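## Task

Take the orange jar out of the crowded tray and end with it gripped firmly, fingertips far below its cap, held motionless in the air with its base more than one jar height above the tops of the remaining jars and touching nothing. All other jars stay in the tray, the tray lies flat on the table, and no loose object other than the orange jar and the tray is gripped or squeezed at the end.

## Robot and tools

Robot: two six-joint arms, left_arm and right_arm, each with a parallel two-finger gripper. These names are labels, not image sides.

Frame: one shared scene frame. Origin on the table surface midway between the arms, +z up, +x out over the table, left_arm on the +y side. Printed hand positions are in metres, orientation as quaternion w,x,y,z, velocities in m/s and rad/s. Reported hand positions can be slightly off, more so when an arm reaches far.

Gripper geometry: fingers point along the gripper's +z and close along its y axis. end_effector_position is the spot between the pads when shut; closed fingertips extend about 19 mm past it, open ones about 6 mm. Closing pushes the tips roughly 13 mm farther from the arm, so leave that gap over surfaces. A flat block juts about 9 cm toward the gripper's +x from the last joint axis and rotates with it.

Tool execute_actions, argument actions: a list holding zero or one item. Empty list: just report state. An item with rows (1 to 15 rows) and optional steps (1 to 15, default 15): each row is used for one control step of 1/30 s; if rows run out, the last one repeats. An item with only steps (up to 300): a wait with no new command, counted from the previous result. Optional pictures (true/false) controls whether camera images return. A refused call moves nothing.

Row layout: exactly 18 numbers, covering both arms even if one stays still. First 9 are left_arm: six absolute joint target angles in radians (shoulder pan, shoulder lift, elbow, wrist 1, wrist 2, wrist 3), then gripper position, force_limit, speed. The next 9 are right_arm in the same order. Joint targets are absolute, not offsets, in the same units as the Joint positions line. Stated ranges: pan -3.142 to 3.142, lift -6.283 to 6.283, elbow 0.000 to 3.142, the three wrists -6.283 to 6.283. A target more than 0.010 rad beyond a range end, and farther out than the current angle, gets the call refused; the true end may sit 0.010 rad either way, and targets past it are clipped, reported as "joint sent to its limit" (possibly about an earlier, still-running move). No such line does not prove more travel exists.

Gripper numbers, each in [-1, 1], absolute settings: position +1 = fully open (85 mm), about -0.8 = pads touching, -1 = close until blocked. force_limit: pad force on a 40 mm object closed slowly is about 20 N at -1, 128 N at 0, 235 N at +1; thin or tiny items get less. speed: gap change of about 20 mm/s at -1, 85 at 0, 150 at +1; quicker closing adds up to roughly 5 N (speed 0) or 12 N (speed +1). To keep a gripper unchanged, resend its previous three numbers; zeros are a real command. New force or speed only applies after position changes by at least 0.01; to soften a grip, open first. To grasp: send -1, hold it, and confirm object_status 2.

Motion: commands are smoothed, lagging about 0.17 s. Per step, each joint target is kept within a set lead of its measured angle (0.394 rad pan and lift, 0.493 elbow, 0.69 each wrist), and if targets would shift the hand over 100 mm from where it is, all are pulled back proportionally. Big moves may be unfinished when the result arrives. The simulation keeps running during replies; arms keep heading to the last row until they settle or a step is HELD, after which only a new action makes them continue. Fingers in motion keep moving.

Result lines: the state line per arm (pose and velocities); Joint positions and Joint velocities per arm; Wrist force and Wrist torque per arm in that end effector's own axes, noisy, with a fixed offset up to about 10 N, saturating near 200 N, force pointing from a contacted surface into the arm, "no reading" is harmless; object_status (0 moving, 1 blocked while opening, 2 blocked while closing, 3 reached target or pads met, where a small item may still be held); any new position resets it to 0 briefly. After a grip at force_limit -1 it stays 2 even if the object slips away; otherwise a slipping grip recloses itself. position_measured is in counts: 3 fully open, ~78 = 60 mm, ~130 = 40 mm, ~180 = 20 mm, ~230 pads touching. "joint command not followed" means a clearance check altered joint targets on some steps; HELD marks steps where the row was partly or wholly not sent. MOTOR HOT appears from 70 °C; at 85 °C an OVER-TEMPERATURE FAULT brakes that arm until it cools. Holding loads heats motors.

Tool zoom_image: camera (cam_high, cam_low, cam_left_wrist, cam_right_wrist) and region [x0, y0, x1, y1] in pixels of that camera's latest image, origin top-left, at most 504 by 504. Image sizes: cam_high and cam_low 672x504, wrist cameras 504x504 fisheye.

Answering without a tool call ends everything.

Avoid: contact torque reaching a joint's load limit (pan and lift 686, elbow 402, wrists 99.5 N m, held weight included) or any external force of 150 N on an arm, tool or held item; either stops that arm for 10 s, cancels the rest of the call and makes it yield. Don't let the arms collide or press each other. Don't drop, slam or shove things, and never let anything leave the table. Occasional brief tugs on held parts or pushes on loose objects may occur; keep a firm grip.

Each tool is called after "Emit:" by a JSON object that holds its "fn" and its "kwargs".

## Session

Emit:
{"fn": "execute_actions", "kwargs": {"actions": []}}

Scene clock: 0.00 s of 4400.00 s.
left_arm: end_effector_position=(+0.7258, +0.4385, +0.3194) position_measured=3 object_status=3 end_effector_quat_wxyz=(-0.033, +0.792, +0.435, -0.427) end_effector_velocity=(+0.001, -0.000, +0.000) end_effector_angular_velocity=(-0.000, -0.001, -0.000) | right_arm: end_effector_position=(+1.1937, +0.3785, +0.3834) position_measured=3 object_status=3 end_effector_quat_wxyz=(+0.111, -0.549, +0.630, +0.537) end_effector_velocity=(-0.000, -0.000, -0.001) end_effector_angular_velocity=(-0.000, -0.001, +0.001)
Joint positions: left_arm=[-0.346 -1.299  1.916 -1.462 -2.131  2.023] | right_arm=[ 0.193 -0.663  0.916 -1.421 -0.447 -1.363]
Joint velocities: left_arm=[-0.     0.    -0.001  0.    -0.     0.   ] | right_arm=[-0.    -0.     0.001 -0.001 -0.001 -0.001]
Motor temperatures (°C, as the motors report them): left_arm=[31 34 34 37 36 37] | right_arm=[34 32 33 37 36 36]
Wrist force (N, on the end effector, along its own x y z axes, offset not removed): no reading
Wrist torque (N m, same axes, about the end effector's origin, offset not removed): no reading

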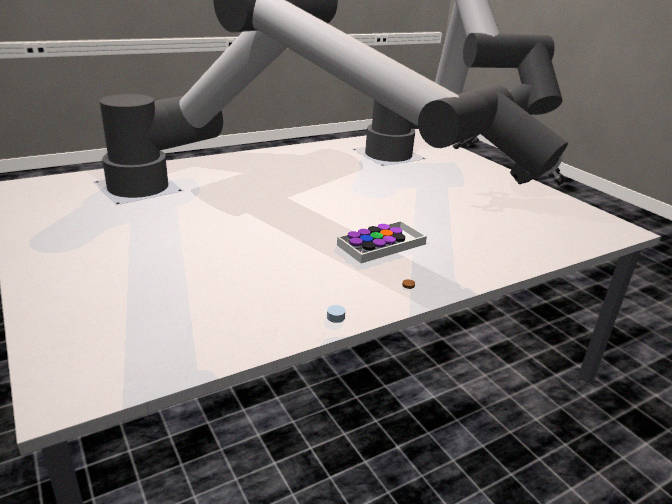

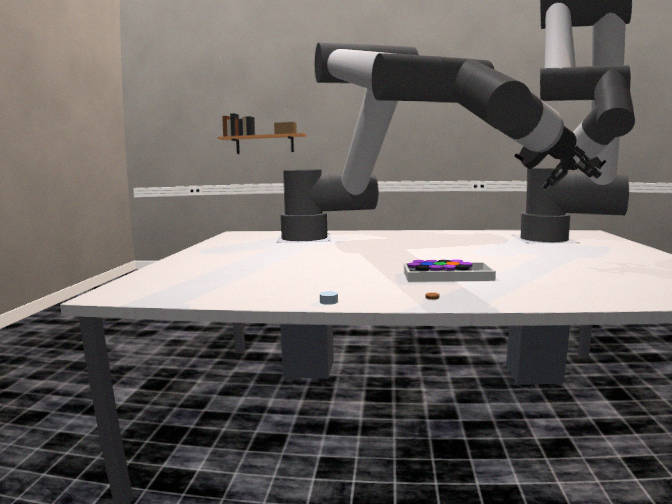

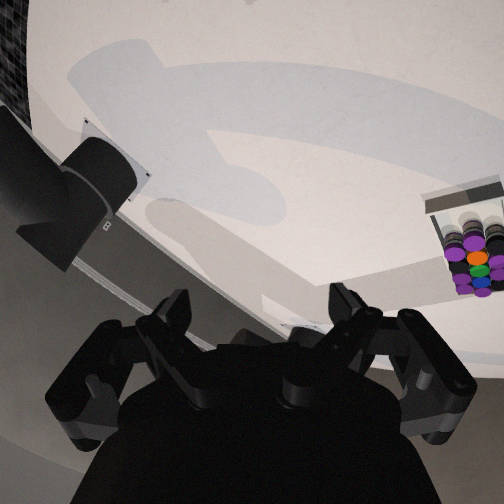

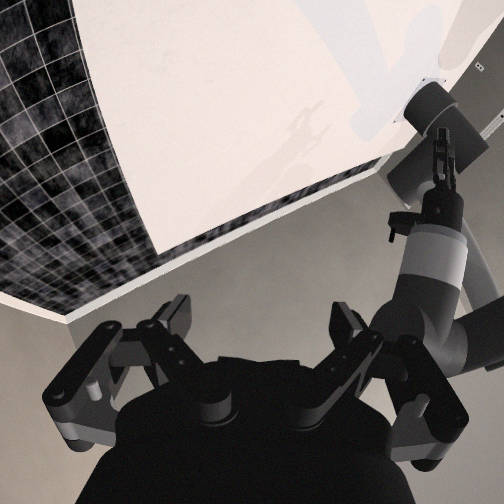

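Emit:
{"fn": "zoom_image", "kwargs": {"camera": "cam_high", "region": [320, 205, 440, 295]}}

Emit:
{"fn": "zoom_image", "kwargs": {"camera": "cam_left_wrist", "region": [384, 170, 504, 310]}}

Region (320, 205, 440, 295) of cam_high's 672x504 image, scaled by 4.200, with more detail than that image has; it fills the top 378 rows of this view, and the rest is white.

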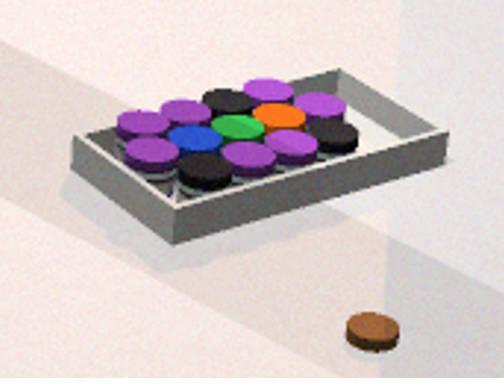

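Region (384, 170, 504, 310) of cam_left_wrist's 504x504 image, scaled by 3.600, with more detail than that image has; it fills the left 432 columns of this view, and the rest is white.

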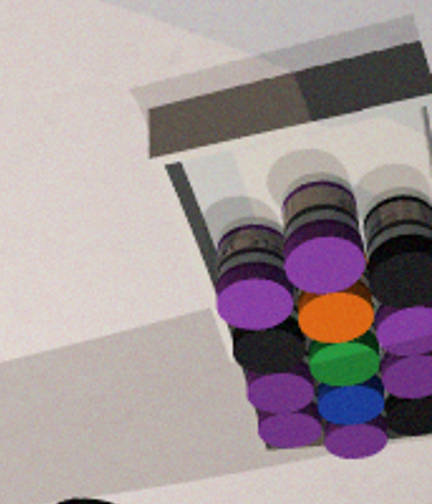

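Emit:
{"fn": "execute_actions", "kwargs": {"actions": [{"rows":[[-0.346,-1.299,1.916,-1.462,-2.131,2.023,1,0,0,0.211,-1.3045,1.8385,-2.1048,-1.5708,-1.363,1,0,0]]}], "pictures": false}}

Emit:
{"fn": "execute_actions", "kwargs": {"actions": [{"steps":60}]}}

Scene clock: 24.07 s of 4400.00 s.
left_arm: end_effector_position=(+0.7259, +0.4385, +0.3192) position_measured=3 object_status=3 end_effector_quat_wxyz=(-0.033, +0.793, +0.434, -0.427) end_effector_velocity=(+0.001, +0.000, +0.000) end_effector_angular_velocity=(-0.000, -0.001, +0.000) | right_arm: end_effector_position=(+1.0728, +0.2375, +0.4208) position_measured=3 object_status=3 end_effector_quat_wxyz=(-0.117, +0.706, -0.637, -0.288) end_effector_velocity=(-0.258, -0.375, +0.027) end_effector_angular_velocity=(-0.832, -0.668, +0.096)
Joint positions: left_arm=[-0.346 -1.299  1.916 -1.462 -2.131  2.023] | right_arm=[ 0.204 -0.965  1.287 -1.81  -0.944 -1.363]
Joint velocities: left_arm=[ 0.001  0.001 -0.001  0.     0.     0.   ] | right_arm=[ 0.012 -0.586  0.735 -0.503 -1.01  -0.   ]
Motor temperatures (°C, as the motors report them): left_arm=[31 34 34 37 36 37] | right_arm=[34 32 33 37 36 36]
Wrist force (N, on the end effector, along its own x y z axes, offset not removed): left_arm=[-10.8 3.6 4.2] | right_arm=[-0.8 2.5 1.0]
Wrist torque (N m, same axes, about the end effector's origin, offset not removed): left_arm=[1.52 1.70 0.26] | right_arm=[0.54 0.66 0.64]
Steps of this call (steps 1 to 90: nothing new was sent; then 20.57 s passed at rest; steps 91 to 105: all 15 steps of this action). Readings (joint positions | what the end effector reports):
91: left_arm=[-0.346 -1.299 1.916 -1.462 -2.131 2.023] | right_arm=[0.193 -0.663 0.916 -1.421 -0.447 -1.363] | left_arm position_measured=3 object_status=3 | right_arm position_measured=3 object_status=3
92: left_arm=[-0.346 -1.299 1.916 -1.462 -2.131 2.023] | right_arm=[0.193 -0.665 0.918 -1.423 -0.449 -1.363] | left_arm position_measured=3 object_status=3 | right_arm position_measured=3 object_status=3
94: left_arm=[-0.346 -1.299 1.916 -1.462 -2.131 2.023] | right_arm=[0.196 -0.699 0.960 -1.468 -0.495 -1.363] | left_arm position_measured=3 object_status=3 | right_arm position_measured=3 object_status=3
98: left_arm=[-0.346 -1.299 1.916 -1.462 -2.131 2.023] | right_arm=[0.200 -0.811 1.096 -1.642 -0.681 -1.363] | left_arm position_measured=3 object_status=3 | right_arm position_measured=3 object_status=3
105: the state above

Scene clock: 26.07 s of 4400.00 s.
left_arm: end_effector_position=(+0.7259, +0.4386, +0.3191) position_measured=3 object_status=3 end_effector_quat_wxyz=(-0.033, +0.792, +0.434, -0.427) end_effector_velocity=(-0.000, +0.001, -0.000) end_effector_angular_velocity=(-0.000, +0.001, +0.001) | right_arm: end_effector_position=(+0.8499, -0.0494, +0.3495) position_measured=3 object_status=3 end_effector_quat_wxyz=(+0.000, +0.754, -0.657, +0.000) end_effector_velocity=(+0.000, -0.000, +0.000) end_effector_angular_velocity=(+0.000, -0.000, +0.000)
Joint positions: left_arm=[-0.346 -1.299  1.916 -1.462 -2.131  2.023] | right_arm=[ 0.211 -1.304  1.838 -2.105 -1.571 -1.363]
Joint velocities: left_arm=[ 0.001  0.     0.     0.    -0.     0.   ] | right_arm=[-0.    -0.    -0.001  0.    -0.    -0.   ]
Motor temperatures (°C, as the motors report them): left_arm=[31 34 34 37 36 37] | right_arm=[34 32 33 37 36 36]
Wrist force (N, on the end effector, along its own x y z axes, offset not removed): left_arm=[-8.8 1.3 -1.4] | right_arm=[-1.1 1.1 -0.8]
Wrist torque (N m, same axes, about the end effector's origin, offset not removed): left_arm=[1.08 1.49 0.28] | right_arm=[0.31 0.72 0.65]
Steps of this call (steps 1 to 45: the robot went on to your last target; steps 46 to 60: nothing new was sent). Readings (joint positions | what the end effector reports):
1: left_arm=[-0.346 -1.299 1.916 -1.462 -2.131 2.023] | right_arm=[0.205 -0.984 1.312 -1.826 -0.978 -1.363] | left_arm position_measured=3 object_status=3 | right_arm position_measured=3 object_status=3
2: left_arm=[-0.346 -1.299 1.916 -1.462 -2.131 2.023] | right_arm=[0.205 -1.003 1.337 -1.842 -1.011 -1.363] | left_arm position_measured=3 object_status=3 | right_arm position_measured=3 object_status=3
4: left_arm=[-0.346 -1.299 1.916 -1.462 -2.131 2.023] | right_arm=[0.206 -1.036 1.386 -1.870 -1.071 -1.363] | left_arm position_measured=3 object_status=3 | right_arm position_measured=3 object_status=3
8: left_arm=[-0.346 -1.299 1.916 -1.462 -2.131 2.023] | right_arm=[0.207 -1.094 1.483 -1.921 -1.178 -1.363] | left_arm position_measured=3 object_status=3 | right_arm position_measured=3 object_status=3
60: the state above
All arms were judged still, so your last target was given up. Only a new action makes them travel on or press farther. Fingers that are still opening or closing keep moving.

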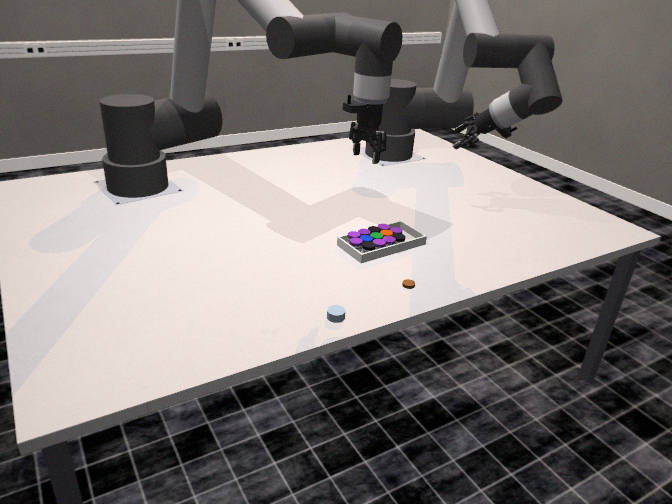

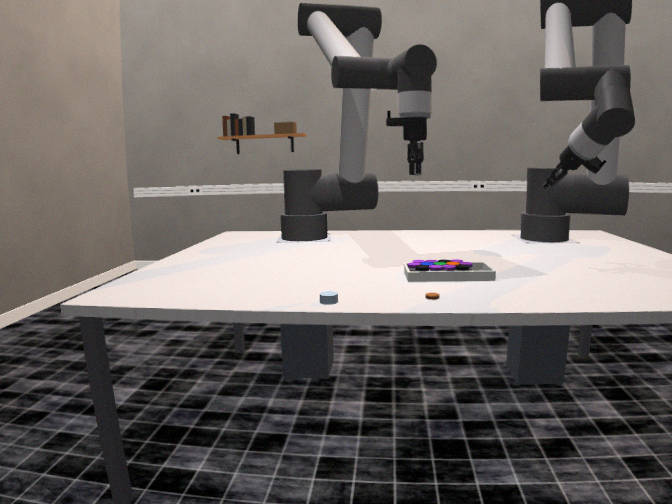

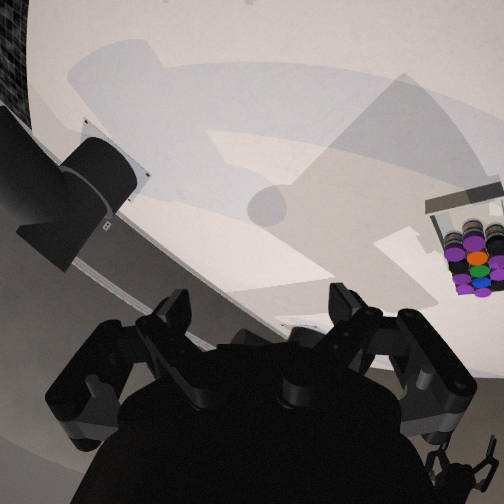

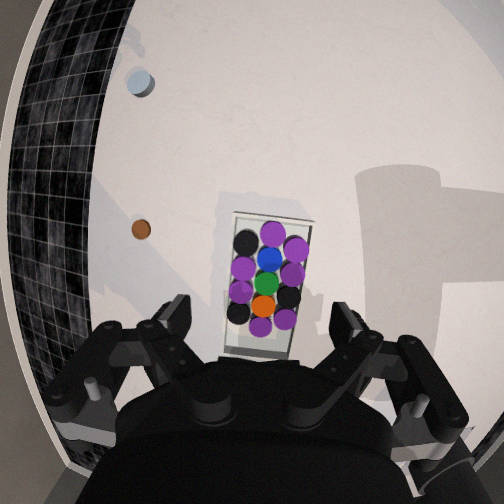

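Emit:
{"fn": "execute_actions", "kwargs": {"actions": [{"rows":[[-0.346,-1.299,1.916,-1.462,-2.131,2.023,1,0,0,0.283,-1.1551,1.8703,-2.286,-1.5708,-1.153,1,0,0]]}], "pictures": false}}

Emit:
{"fn": "execute_actions", "kwargs": {"actions": [{"steps":30}]}}

Scene clock: 35.30 s of 4400.00 s.
left_arm: end_effector_position=(+0.7259, +0.4386, +0.3191) position_measured=3 object_status=3 end_effector_quat_wxyz=(-0.033, +0.792, +0.434, -0.427) end_effector_velocity=(+0.000, -0.001, +0.000) end_effector_angular_velocity=(+0.000, -0.000, -0.001) | right_arm: end_effector_position=(+0.8504, +0.0254, +0.2101) position_measured=3 object_status=3 end_effector_quat_wxyz=(-0.000, -0.711, +0.704, +0.000) end_effector_velocity=(-0.004, +0.044, -0.083) end_effector_angular_velocity=(+0.003, -0.005, -0.084)
Joint positions: left_arm=[-0.346 -1.299  1.916 -1.462 -2.131  2.023] | right_arm=[ 0.278 -1.166  1.868 -2.273 -1.571 -1.169]
Joint velocities: left_arm=[-0.001  0.    -0.001 -0.     0.    -0.   ] | right_arm=[ 0.039  0.085  0.015 -0.106  0.001  0.123]
Motor temperatures (°C, as the motors report them): left_arm=[31 34 34 37 36 37] | right_arm=[34 32 33 37 36 36]
Wrist force (N, on the end effector, along its own x y z axes, offset not removed): left_arm=[-12.0 2.1 -0.4] | right_arm=[-2.4 1.7 1.5]
Wrist torque (N m, same axes, about the end effector's origin, offset not removed): left_arm=[1.16 2.04 0.52] | right_arm=[0.40 0.89 0.58]
Steps of this call (steps 1 to 90: nothing new was sent; then 5.73 s passed at rest; steps 91 to 105: all 15 steps of this action). Readings (joint positions | what the end effector reports):
91: left_arm=[-0.346 -1.299 1.916 -1.462 -2.131 2.023] | right_arm=[0.211 -1.304 1.839 -2.105 -1.571 -1.363] | left_arm position_measured=3 object_status=3 | right_arm position_measured=3 object_status=3
92: left_arm=[-0.346 -1.299 1.916 -1.462 -2.131 2.023] | right_arm=[0.213 -1.302 1.839 -2.107 -1.571 -1.361] | left_arm position_measured=3 object_status=3 | right_arm position_measured=3 object_status=3
94: left_arm=[-0.346 -1.299 1.916 -1.462 -2.131 2.023] | right_arm=[0.227 -1.276 1.846 -2.138 -1.571 -1.327] | left_arm position_measured=3 object_status=3 | right_arm position_measured=3 object_status=3
98: left_arm=[-0.346 -1.299 1.916 -1.462 -2.131 2.023] | right_arm=[0.253 -1.220 1.857 -2.206 -1.571 -1.247] | left_arm position_measured=3 object_status=3 | right_arm position_measured=3 object_status=3
105: the state above

Scene clock: 36.30 s of 4400.00 s.
left_arm: end_effector_position=(+0.7259, +0.4386, +0.3191) position_measured=3 object_status=3 end_effector_quat_wxyz=(-0.033, +0.792, +0.434, -0.427) end_effector_velocity=(-0.000, -0.001, -0.000) end_effector_angular_velocity=(-0.000, -0.000, -0.001) | right_arm: end_effector_position=(+0.8498, +0.0308, +0.1996) position_measured=3 object_status=3 end_effector_quat_wxyz=(+0.000, -0.707, +0.707, -0.000) end_effector_velocity=(-0.001, -0.001, -0.001) end_effector_angular_velocity=(-0.001, +0.001, -0.001)
Joint positions: left_arm=[-0.346 -1.299  1.916 -1.462 -2.131  2.023] | right_arm=[ 0.283 -1.155  1.87  -2.286 -1.571 -1.153]
Joint velocities: left_arm=[-0.001  0.     0.    -0.     0.     0.   ] | right_arm=[-0.     0.     0.001 -0.    -0.     0.001]
Motor temperatures (°C, as the motors report them): left_arm=[31 34 34 37 36 37] | right_arm=[34 32 33 37 36 36]
Wrist force (N, on the end effector, along its own x y z axes, offset not removed): left_arm=[-8.3 4.6 2.6] | right_arm=[0.3 2.8 -0.3]
Wrist torque (N m, same axes, about the end effector's origin, offset not removed): left_arm=[1.63 1.30 0.44] | right_arm=[0.61 0.51 0.52]
Steps of this call (steps 1 to 30: the robot went on to your last target). Readings (joint positions | what the end effector reports):
1: left_arm=[-0.346 -1.299 1.916 -1.462 -2.131 2.023] | right_arm=[0.279 -1.163 1.869 -2.276 -1.571 -1.165] | left_arm position_measured=3 object_status=3 | right_arm position_measured=3 object_status=3
2: left_arm=[-0.346 -1.299 1.916 -1.462 -2.131 2.023] | right_arm=[0.280 -1.161 1.869 -2.278 -1.571 -1.162] | left_arm position_measured=3 object_status=3 | right_arm position_measured=3 object_status=3
4: left_arm=[-0.346 -1.299 1.916 -1.462 -2.131 2.023] | right_arm=[0.281 -1.159 1.870 -2.281 -1.571 -1.159] | left_arm position_measured=3 object_status=3 | right_arm position_measured=3 object_status=3
8: left_arm=[-0.346 -1.299 1.916 -1.462 -2.131 2.023] | right_arm=[0.282 -1.156 1.870 -2.284 -1.571 -1.155] | left_arm position_measured=3 object_status=3 | right_arm position_measured=3 object_status=3
30: the state above
All arms were judged still, so your last target was given up. Only a new action makes them travel on or press farther. Fingers that are still opening or closing keep moving.

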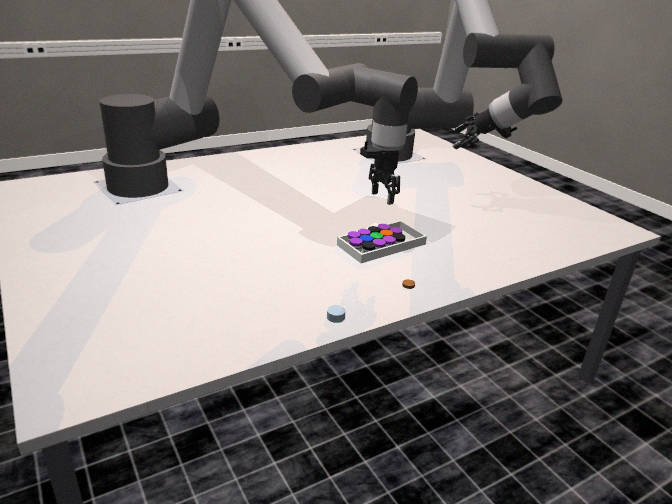

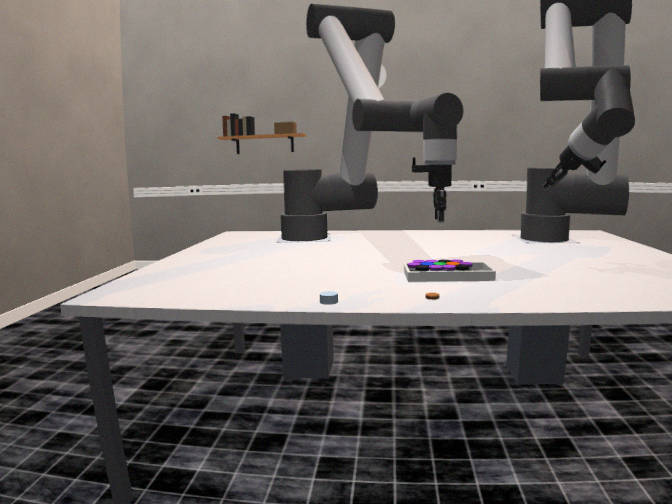

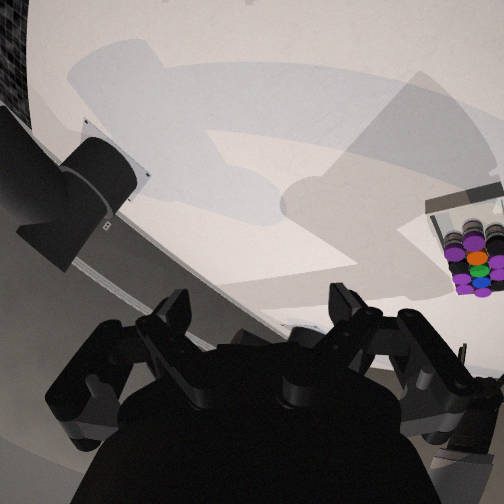

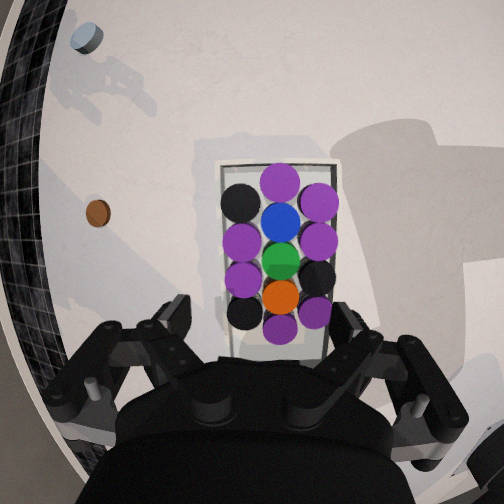

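Emit:
{"fn": "zoom_image", "kwargs": {"camera": "cam_right_wrist", "region": [170, 150, 390, 370]}}

Emit:
{"fn": "zoom_image", "kwargs": {"camera": "cam_low", "region": [390, 170, 510, 290]}}

Region (170, 150, 390, 370) of cam_right_wrist's 504x504 image, scaled by 2.291, with more detail than that image has.

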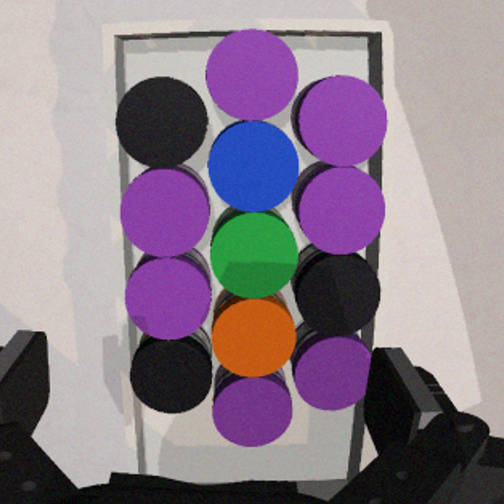

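Region (390, 170, 510, 290) of cam_low's 672x504 image, scaled by 4.200, with more detail than that image has.

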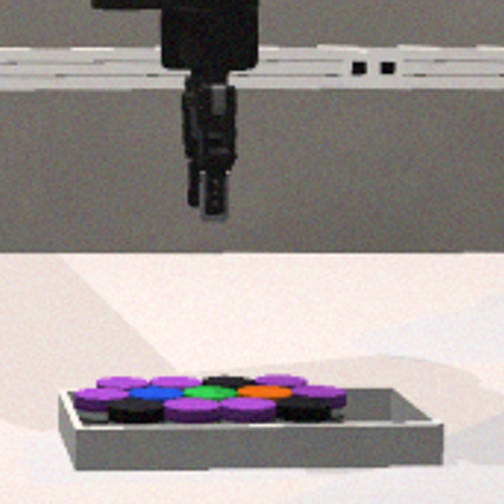

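Emit:
{"fn": "execute_actions", "kwargs": {"actions": [{"rows":[[-0.346,-1.299,1.916,-1.462,-2.131,2.023,1,0,0,0.369,-1.0324,1.8752,-2.4136,-1.5708,-2.6376,-0.85,0,1]]}], "pictures": false}}

Emit:
{"fn": "execute_actions", "kwargs": {"actions": [{"steps":30}]}}

Emit:
{"fn": "zoom_image", "kwargs": {"camera": "cam_low", "region": [390, 200, 510, 290]}}

Scene clock: 70.83 s of 4400.00 s.
left_arm: end_effector_position=(+0.7259, +0.4386, +0.3191) position_measured=3 object_status=3 end_effector_quat_wxyz=(-0.033, +0.792, +0.434, -0.427) end_effector_velocity=(+0.001, -0.001, +0.001) end_effector_angular_velocity=(-0.000, -0.002, -0.000) | right_arm: end_effector_position=(+0.8212, +0.1138, +0.0912) position_measured=156 object_status=0 end_effector_quat_wxyz=(+0.000, +0.967, -0.254, -0.000) end_effector_velocity=(-0.017, +0.037, -0.051) end_effector_angular_velocity=(+0.001, +0.000, +2.828)
Joint positions: left_arm=[-0.346 -1.299  1.916 -1.462 -2.131  2.023] | right_arm=[ 0.364 -1.039  1.875 -2.406 -1.571 -2.129]
Joint velocities: left_arm=[-0.    -0.    -0.002 -0.     0.    -0.   ] | right_arm=[ 0.037  0.054  0.002 -0.057  0.    -2.791]
Motor temperatures (°C, as the motors report them): left_arm=[31 34 34 37 36 37] | right_arm=[34 32 33 37 36 36]
Wrist force (N, on the end effector, along its own x y z axes, offset not removed): left_arm=[-7.2 5.4 -1.1] | right_arm=[0.0 1.7 1.9]
Wrist torque (N m, same axes, about the end effector's origin, offset not removed): left_arm=[1.75 0.97 0.30] | right_arm=[0.46 0.41 0.56]
Steps of this call (steps 1 to 90: nothing new was sent; then 31.03 s passed at rest; steps 91 to 105: all 15 steps of this action). Readings (joint positions | what the end effector reports):
91: left_arm=[-0.346 -1.299 1.916 -1.462 -2.131 2.023] | right_arm=[0.283 -1.155 1.870 -2.286 -1.571 -1.153] | left_arm position_measured=3 object_status=3 | right_arm position_measured=3 object_status=0
92: left_arm=[-0.346 -1.299 1.916 -1.462 -2.131 2.023] | right_arm=[0.285 -1.153 1.870 -2.288 -1.571 -1.155] | left_arm position_measured=3 object_status=3 | right_arm position_measured=3 object_status=0
94: left_arm=[-0.346 -1.299 1.916 -1.462 -2.131 2.023] | right_arm=[0.304 -1.128 1.871 -2.315 -1.571 -1.201] | left_arm position_measured=3 object_status=3 | right_arm position_measured=15 object_status=0
98: left_arm=[-0.346 -1.299 1.916 -1.462 -2.131 2.023] | right_arm=[0.339 -1.076 1.874 -2.368 -1.571 -1.473] | left_arm position_measured=3 object_status=3 | right_arm position_measured=64 object_status=0
105: the state above

Scene clock: 71.83 s of 4400.00 s.
left_arm: end_effector_position=(+0.7259, +0.4386, +0.3191) position_measured=3 object_status=3 end_effector_quat_wxyz=(-0.033, +0.792, +0.434, -0.427) end_effector_velocity=(+0.000, +0.000, +0.000) end_effector_angular_velocity=(-0.000, -0.000, +0.000) | right_arm: end_effector_position=(+0.8190, +0.1184, +0.0849) position_measured=231 object_status=3 end_effector_quat_wxyz=(-0.000, +1.000, -0.001, +0.000) end_effector_velocity=(+0.000, -0.001, -0.000) end_effector_angular_velocity=(-0.001, -0.001, +0.001)
Joint positions: left_arm=[-0.346 -1.299  1.916 -1.462 -2.131  2.023] | right_arm=[ 0.369 -1.032  1.875 -2.414 -1.571 -2.637]
Joint velocities: left_arm=[ 0.     0.    -0.001  0.     0.     0.   ] | right_arm=[-0.     0.     0.    -0.001 -0.002 -0.001]
Motor temperatures (°C, as the motors report them): left_arm=[31 34 34 37 36 37] | right_arm=[34 32 33 37 36 36]
Wrist force (N, on the end effector, along its own x y z axes, offset not removed): left_arm=[-10.3 4.2 1.6] | right_arm=[1.2 3.6 3.0]
Wrist torque (N m, same axes, about the end effector's origin, offset not removed): left_arm=[1.48 1.71 0.43] | right_arm=[0.71 0.34 0.57]
Steps of this call (steps 1 to 30: the robot went on to your last target). Readings (joint positions | what the end effector reports):
1: left_arm=[-0.346 -1.299 1.916 -1.462 -2.131 2.023] | right_arm=[0.365 -1.038 1.875 -2.408 -1.571 -2.223] | left_arm position_measured=3 object_status=3 | right_arm position_measured=169 object_status=0
2: left_arm=[-0.346 -1.299 1.916 -1.462 -2.131 2.023] | right_arm=[0.366 -1.036 1.875 -2.409 -1.571 -2.310] | left_arm position_measured=3 object_status=3 | right_arm position_measured=183 object_status=0
4: left_arm=[-0.346 -1.299 1.916 -1.462 -2.131 2.023] | right_arm=[0.367 -1.035 1.875 -2.411 -1.571 -2.443] | left_arm position_measured=3 object_status=3 | right_arm position_measured=209 object_status=0
8: left_arm=[-0.346 -1.299 1.916 -1.462 -2.131 2.023] | right_arm=[0.368 -1.033 1.875 -2.413 -1.571 -2.570] | left_arm position_measured=3 object_status=3 | right_arm position_measured=231 object_status=0
30: the state above

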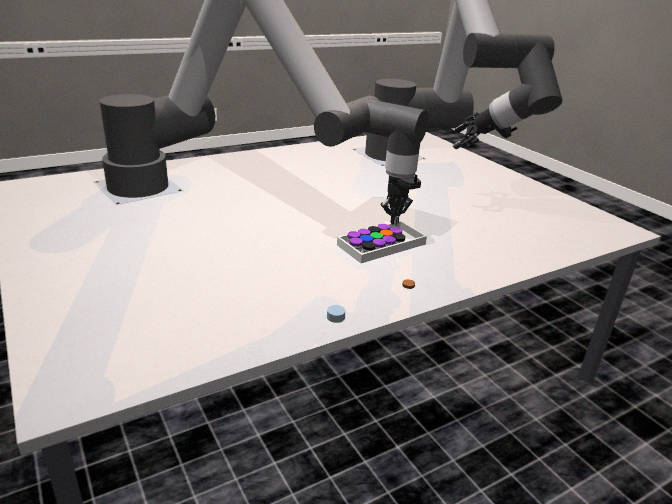

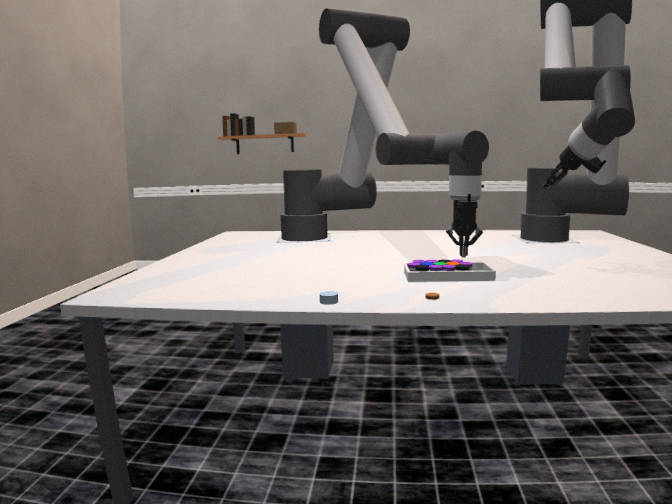

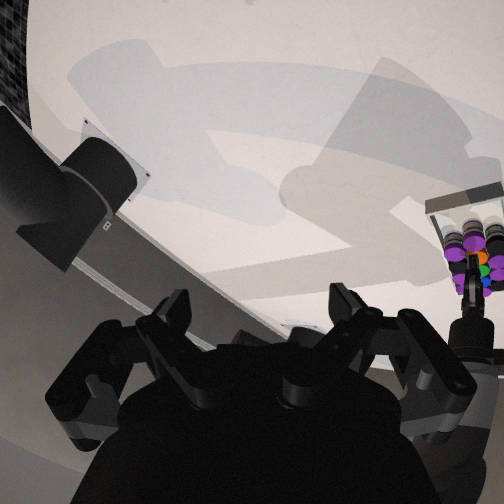

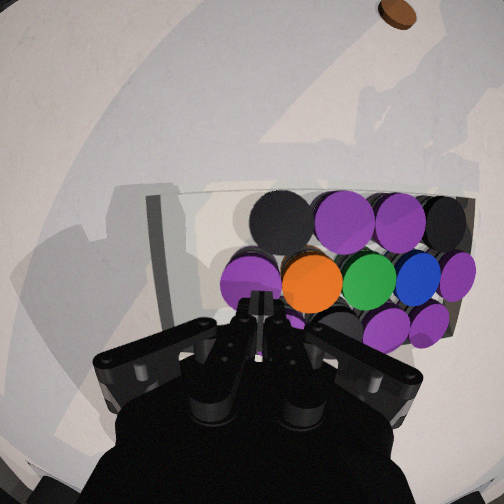

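Region (390, 200, 510, 290) of cam_low's 672x504 image, scaled by 4.200, with more detail than that image has; it fills the top 378 rows of this view, and the rest is white.

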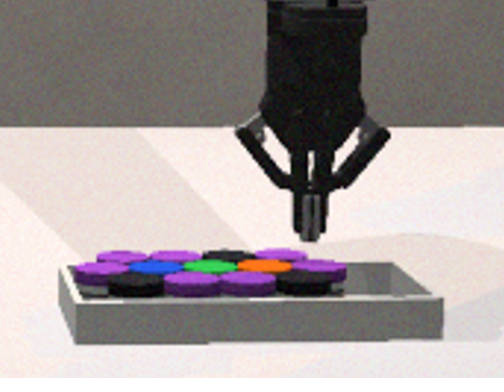

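Emit:
{"fn": "execute_actions", "kwargs": {"actions": [{"rows":[[-0.346,-1.299,1.916,-1.462,-2.131,2.023,1,0,0,0.3654,-1.0146,1.8701,-2.4263,-1.5708,-2.6412,-0.85,0,1]]}]}}

Emit:
{"fn": "zoom_image", "kwargs": {"camera": "cam_low", "region": [420, 230, 500, 290]}}

Emit:
{"fn": "zoom_image", "kwargs": {"camera": "cam_left_wrist", "region": [404, 190, 504, 310]}}

Scene clock: 77.80 s of 4400.00 s.
left_arm: end_effector_position=(+0.7259, +0.4386, +0.3191) position_measured=3 object_status=3 end_effector_quat_wxyz=(-0.033, +0.792, +0.434, -0.427) end_effector_velocity=(+0.000, -0.000, +0.001) end_effector_angular_velocity=(-0.000, -0.001, -0.000) | right_arm: end_effector_position=(+0.8266, +0.1183, +0.0712) position_measured=231 object_status=3 end_effector_quat_wxyz=(+0.000, +1.000, -0.001, -0.000) end_effector_velocity=(+0.003, -0.000, -0.003) end_effector_angular_velocity=(+0.001, +0.000, +0.001)
Joint positions: left_arm=[-0.346 -1.299  1.916 -1.462 -2.131  2.023] | right_arm=[ 0.366 -1.015  1.87  -2.426 -1.571 -2.641]
Joint velocities: left_arm=[-0.    -0.001 -0.     0.     0.    -0.   ] | right_arm=[-0.001  0.005 -0.002 -0.003  0.    -0.002]
Motor temperatures (°C, as the motors report them): left_arm=[31 34 34 37 36 37] | right_arm=[34 32 33 37 36 36]
Wrist force (N, on the end effector, along its own x y z axes, offset not removed): left_arm=[-6.9 3.2 5.3] | right_arm=[3.4 3.0 0.5]
Wrist torque (N m, same axes, about the end effector's origin, offset not removed): left_arm=[1.27 0.91 0.21] | right_arm=[0.71 -0.19 0.58]
Steps of this call (steps 1 to 15: the robot went on to your last target; steps 16 to 90: nothing new was sent; then 2.47 s passed at rest; steps 91 to 105: all 15 steps of this action). Readings (joint positions | what the end effector reports):
91: left_arm=[-0.346 -1.299 1.916 -1.462 -2.131 2.023] | right_arm=[0.369 -1.032 1.875 -2.414 -1.571 -2.638] | left_arm position_measured=3 object_status=3 | right_arm position_measured=231 object_status=3
92: left_arm=[-0.346 -1.299 1.916 -1.462 -2.131 2.023] | right_arm=[0.369 -1.031 1.875 -2.414 -1.571 -2.638] | left_arm position_measured=3 object_status=3 | right_arm position_measured=231 object_status=3
94: left_arm=[-0.346 -1.299 1.916 -1.462 -2.131 2.023] | right_arm=[0.368 -1.025 1.873 -2.419 -1.571 -2.639] | left_arm position_measured=3 object_status=3 | right_arm position_measured=231 object_status=3
98: left_arm=[-0.346 -1.299 1.916 -1.462 -2.131 2.023] | right_arm=[0.366 -1.018 1.871 -2.424 -1.571 -2.640] | left_arm position_measured=3 object_status=3 | right_arm position_measured=231 object_status=3
105: the state above

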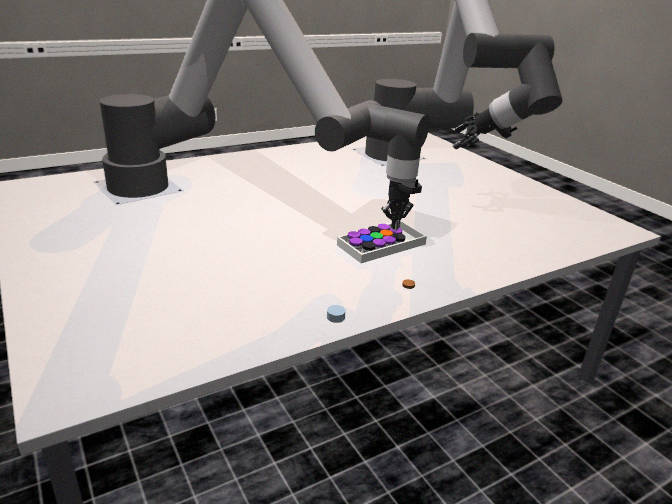

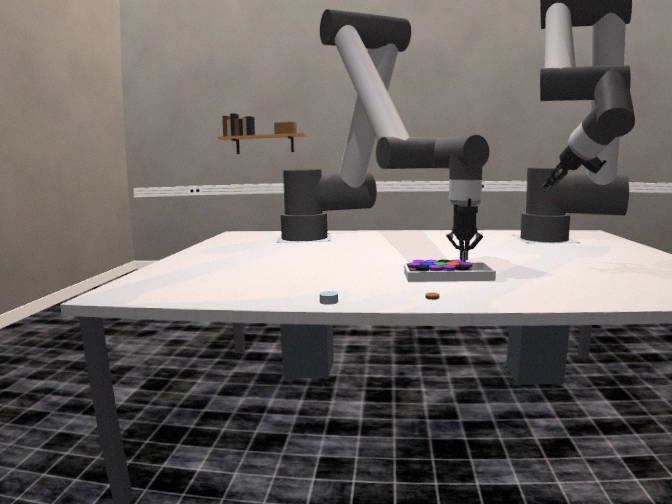

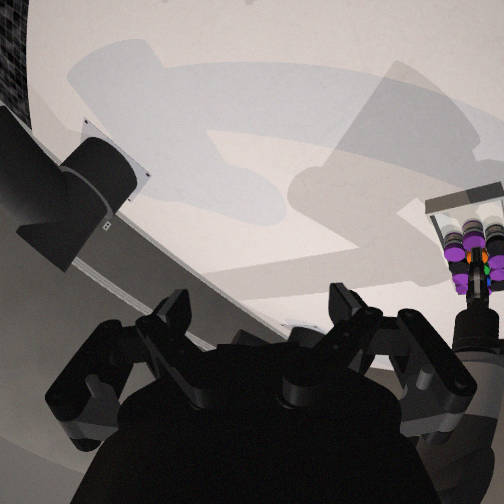

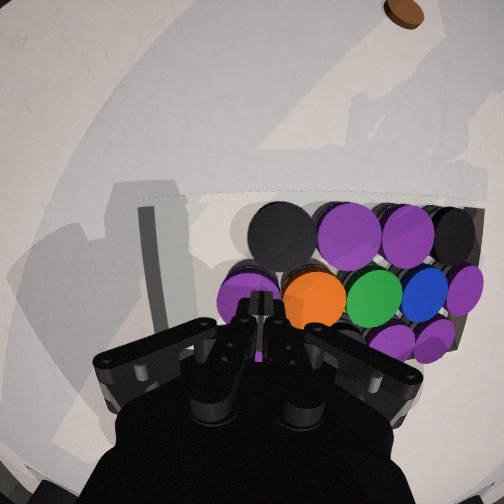

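Region (420, 230, 500, 290) of cam_low's 672x504 image, scaled by 6.300, with more detail than that image has; it fills the top 378 rows of this view, and the rest is white.

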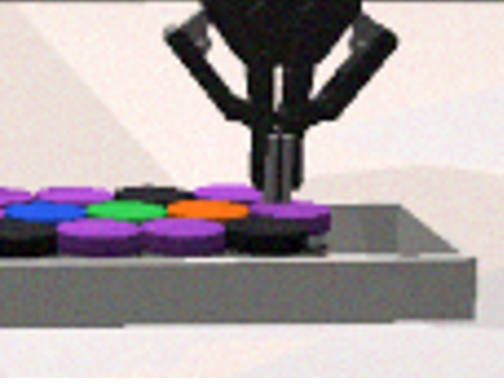

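Region (404, 190, 504, 310) of cam_left_wrist's 504x504 image, scaled by 4.200, with more detail than that image has.

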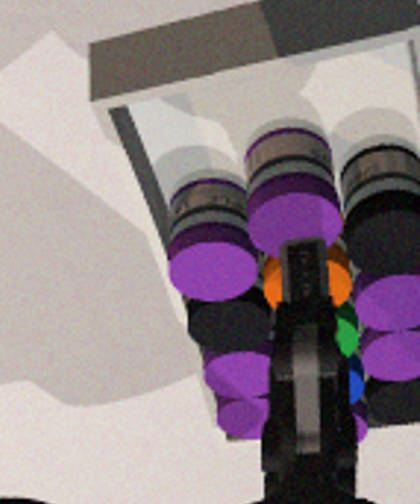

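Emit:
{"fn": "execute_actions", "kwargs": {"actions": [{"rows":[[-0.346,-1.299,1.916,-1.462,-2.131,2.023,1,0,0,0.3654,-1.0110,1.8713,-2.4311,-1.5708,-2.6412,-0.85,0,1]]}], "pictures": false}}

Scene clock: 81.17 s of 4400.00 s.
left_arm: end_effector_position=(+0.7259, +0.4386, +0.3191) position_measured=3 object_status=3 end_effector_quat_wxyz=(-0.033, +0.792, +0.434, -0.427) end_effector_velocity=(-0.000, -0.000, +0.000) end_effector_angular_velocity=(+0.000, -0.000, -0.001) | right_arm: end_effector_position=(+0.8270, +0.1183, +0.0670) position_measured=231 object_status=3 end_effector_quat_wxyz=(-0.000, +1.000, -0.001, +0.000) end_effector_velocity=(-0.000, -0.000, -0.001) end_effector_angular_velocity=(-0.001, +0.001, +0.000)
Joint positions: left_arm=[-0.346 -1.299  1.916 -1.462 -2.131  2.023] | right_arm=[ 0.365 -1.011  1.871 -2.431 -1.571 -2.641]
Joint velocities: left_arm=[-0. -0. -0.  0.  0.  0.] | right_arm=[ 0.     0.001  0.     0.    -0.001  0.   ]
Motor temperatures (°C, as the motors report them): left_arm=[31 34 34 37 36 37] | right_arm=[34 32 33 37 36 36]
Wrist force (N, on the end effector, along its own x y z axes, offset not removed): left_arm=[-7.6 1.8 4.4] | right_arm=[1.5 5.0 2.8]
Wrist torque (N m, same axes, about the end effector's origin, offset not removed): left_arm=[1.06 1.11 0.42] | right_arm=[1.02 0.21 0.71]
Steps of this call (steps 1 to 15: the robot went on to your last target; steps 16 to 86: nothing new was sent; steps 87 to 101: all 15 steps of this action). Readings (joint positions | what the end effector reports):
87: left_arm=[-0.346 -1.299 1.916 -1.462 -2.131 2.023] | right_arm=[0.365 -1.015 1.870 -2.426 -1.571 -2.641] | left_arm position_measured=3 object_status=3 | right_arm position_measured=231 object_status=3
88: left_arm=[-0.346 -1.299 1.916 -1.462 -2.131 2.023] | right_arm=[0.365 -1.014 1.870 -2.427 -1.571 -2.641] | left_arm position_measured=3 object_status=3 | right_arm position_measured=231 object_status=3
90: left_arm=[-0.346 -1.299 1.916 -1.462 -2.131 2.023] | right_arm=[0.365 -1.013 1.870 -2.428 -1.571 -2.641] | left_arm position_measured=3 object_status=3 | right_arm position_measured=231 object_status=3
94: left_arm=[-0.346 -1.299 1.916 -1.462 -2.131 2.023] | right_arm=[0.365 -1.012 1.871 -2.430 -1.571 -2.641] | left_arm position_measured=3 object_status=3 | right_arm position_measured=231 object_status=3
101: the state above

Emit:
{"fn": "execute_actions", "kwargs": {"actions": [{"rows":[[-0.346,-1.299,1.916,-1.462,-2.131,2.023,1,0,0,0.3654,-1.0096,1.8717,-2.4329,-1.5708,-2.6412,-0.85,0,1]]}], "pictures": false}}

Scene clock: 84.70 s of 4400.00 s.
left_arm: end_effector_position=(+0.7259, +0.4386, +0.3191) position_measured=3 object_status=3 end_effector_quat_wxyz=(-0.033, +0.792, +0.434, -0.427) end_effector_velocity=(+0.001, +0.001, +0.000) end_effector_angular_velocity=(-0.000, -0.001, +0.001) | right_arm: end_effector_position=(+0.8271, +0.1184, +0.0657) position_measured=231 object_status=3 end_effector_quat_wxyz=(-0.000, +1.000, -0.001, +0.000) end_effector_velocity=(+0.000, -0.000, -0.000) end_effector_angular_velocity=(-0.001, -0.001, -0.002)
Joint positions: left_arm=[-0.346 -1.299  1.916 -1.462 -2.131  2.023] | right_arm=[ 0.365 -1.01   1.872 -2.433 -1.571 -2.641]
Joint velocities: left_arm=[ 0.001  0.    -0.    -0.    -0.     0.   ] | right_arm=[-0.     0.     0.    -0.001 -0.001  0.002]
Motor temperatures (°C, as the motors report them): left_arm=[31 34 34 37 36 37] | right_arm=[34 32 33 37 36 36]
Wrist force (N, on the end effector, along its own x y z axes, offset not removed): left_arm=[-7.7 7.1 5.9] | right_arm=[-5.8 9.7 -44.9]
Wrist torque (N m, same axes, about the end effector's origin, offset not removed): left_arm=[2.09 1.04 0.29] | right_arm=[0.08 0.36 0.64]
Steps of this call (steps 1 to 15: the robot went on to your last target; steps 16 to 90: nothing new was sent; then 0.03 s passed at rest; steps 91 to 105: all 15 steps of this action). Readings (joint positions | what the end effector reports):
91: left_arm=[-0.346 -1.299 1.916 -1.462 -2.131 2.023] | right_arm=[0.365 -1.011 1.871 -2.431 -1.571 -2.641] | left_arm position_measured=3 object_status=3 | right_arm position_measured=231 object_status=3
92: left_arm=[-0.346 -1.299 1.916 -1.462 -2.131 2.023] | right_arm=[0.365 -1.011 1.871 -2.431 -1.571 -2.641] | left_arm position_measured=3 object_status=3 | right_arm position_measured=231 object_status=3
94: left_arm=[-0.346 -1.299 1.916 -1.462 -2.131 2.023] | right_arm=[0.365 -1.010 1.871 -2.432 -1.571 -2.641] | left_arm position_measured=3 object_status=3 | right_arm position_measured=231 object_status=3
98: left_arm=[-0.346 -1.299 1.916 -1.462 -2.131 2.023] | right_arm=[0.365 -1.010 1.872 -2.433 -1.571 -2.641] | left_arm position_measured=3 object_status=3 | right_arm position_measured=231 object_status=3
105: the state above

Emit:
{"fn": "execute_actions", "kwargs": {"actions": [{"rows":[[-0.346,-1.299,1.916,-1.462,-2.131,2.023,1,0,0,0.3654,-1.0100,1.8716,-2.4324,-1.5708,-2.6412,-0.85,0,1],[-0.346,-1.299,1.916,-1.462,-2.131,2.023,1,0,0,0.3674,-1.00873,1.8691,-2.4312,-1.5708,-2.6392,-0.85,0,1],[-0.346,-1.299,1.916,-1.462,-2.131,2.023,1,0,0,0.3694,-1.00746,1.8666,-2.42995,-1.5708,-2.6372,-0.85,0,1],[-0.346,-1.299,1.916,-1.462,-2.131,2.023,1,0,0,0.3714,-1.0062,1.8641,-2.4287,-1.5708,-2.6352,-0.85,0,1],[-0.346,-1.299,1.916,-1.462,-2.131,2.023,1,0,0,0.3734,-1.0049,1.8616,-2.4275,-1.5708,-2.6332,-0.85,0,1]]}]}}

Scene clock: 93.43 s of 4400.00 s.
left_arm: end_effector_position=(+0.7259, +0.4386, +0.3191) position_measured=3 object_status=3 end_effector_quat_wxyz=(-0.033, +0.792, +0.434, -0.427) end_effector_velocity=(-0.000, -0.000, -0.001) end_effector_angular_velocity=(-0.000, +0.001, -0.001) | right_arm: end_effector_position=(+0.8269, +0.1275, +0.0656) position_measured=231 object_status=3 end_effector_quat_wxyz=(+0.000, +1.000, -0.001, -0.000) end_effector_velocity=(+0.000, +0.005, -0.000) end_effector_angular_velocity=(-0.002, -0.001, +0.001)
Joint positions: left_arm=[-0.346 -1.299  1.916 -1.462 -2.131  2.023] | right_arm=[ 0.373 -1.005  1.862 -2.428 -1.571 -2.634]
Joint velocities: left_arm=[-0.     0.001  0.     0.    -0.     0.001] | right_arm=[ 0.005  0.003 -0.005  0.003 -0.003  0.004]
Motor temperatures (°C, as the motors report them): left_arm=[31 34 34 37 36 37] | right_arm=[34 32 33 37 36 36]
Wrist force (N, on the end effector, along its own x y z axes, offset not removed): left_arm=[-8.3 4.9 1.8] | right_arm=[0.7 12.9 -50.1]
Wrist torque (N m, same axes, about the end effector's origin, offset not removed): left_arm=[1.87 1.40 0.37] | right_arm=[0.06 0.45 0.63]
Steps of this call (steps 1 to 15: the robot went on to your last target; steps 16 to 90: nothing new was sent; then 5.23 s passed at rest; steps 91 to 105: all 15 steps of this action). Readings (joint positions | what the end effector reports):
91: left_arm=[-0.346 -1.299 1.916 -1.462 -2.131 2.023] | right_arm=[0.365 -1.010 1.872 -2.433 -1.571 -2.641] | left_arm position_measured=3 object_status=3 | right_arm position_measured=231 object_status=3
92: left_arm=[-0.346 -1.299 1.916 -1.462 -2.131 2.023] | right_arm=[0.365 -1.010 1.872 -2.433 -1.571 -2.641] | left_arm position_measured=3 object_status=3 | right_arm position_measured=231 object_status=3
94: left_arm=[-0.346 -1.299 1.916 -1.462 -2.131 2.023] | right_arm=[0.366 -1.009 1.871 -2.432 -1.571 -2.641] | left_arm position_measured=3 object_status=3 | right_arm position_measured=231 object_status=3
98: left_arm=[-0.346 -1.299 1.916 -1.462 -2.131 2.023] | right_arm=[0.370 -1.007 1.866 -2.430 -1.571 -2.637] | left_arm position_measured=3 object_status=3 | right_arm position_measured=231 object_status=3
105: the state above

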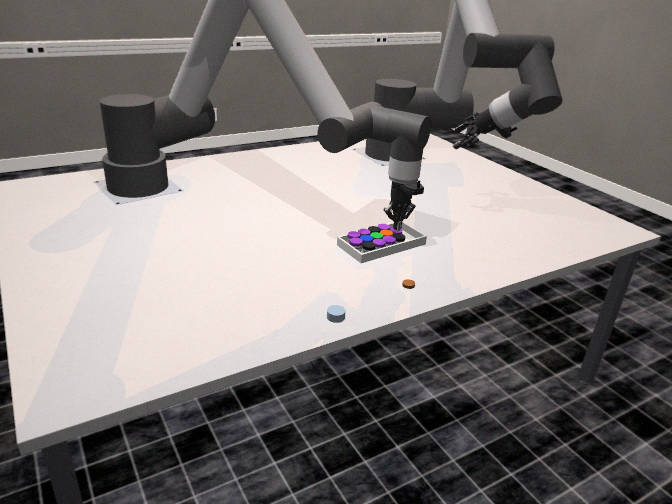

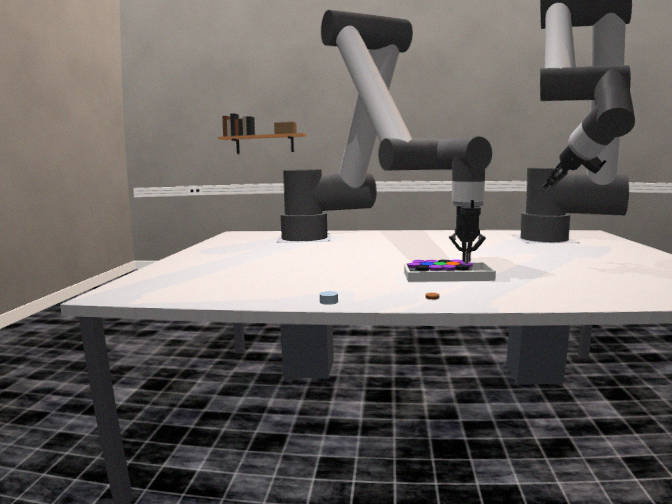

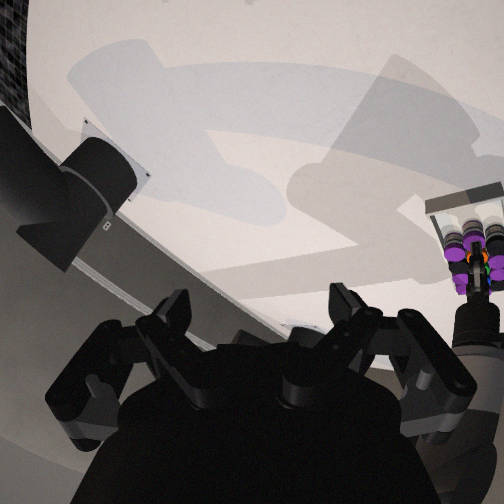

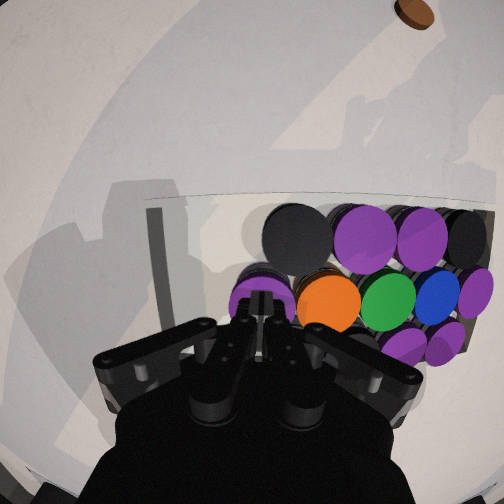

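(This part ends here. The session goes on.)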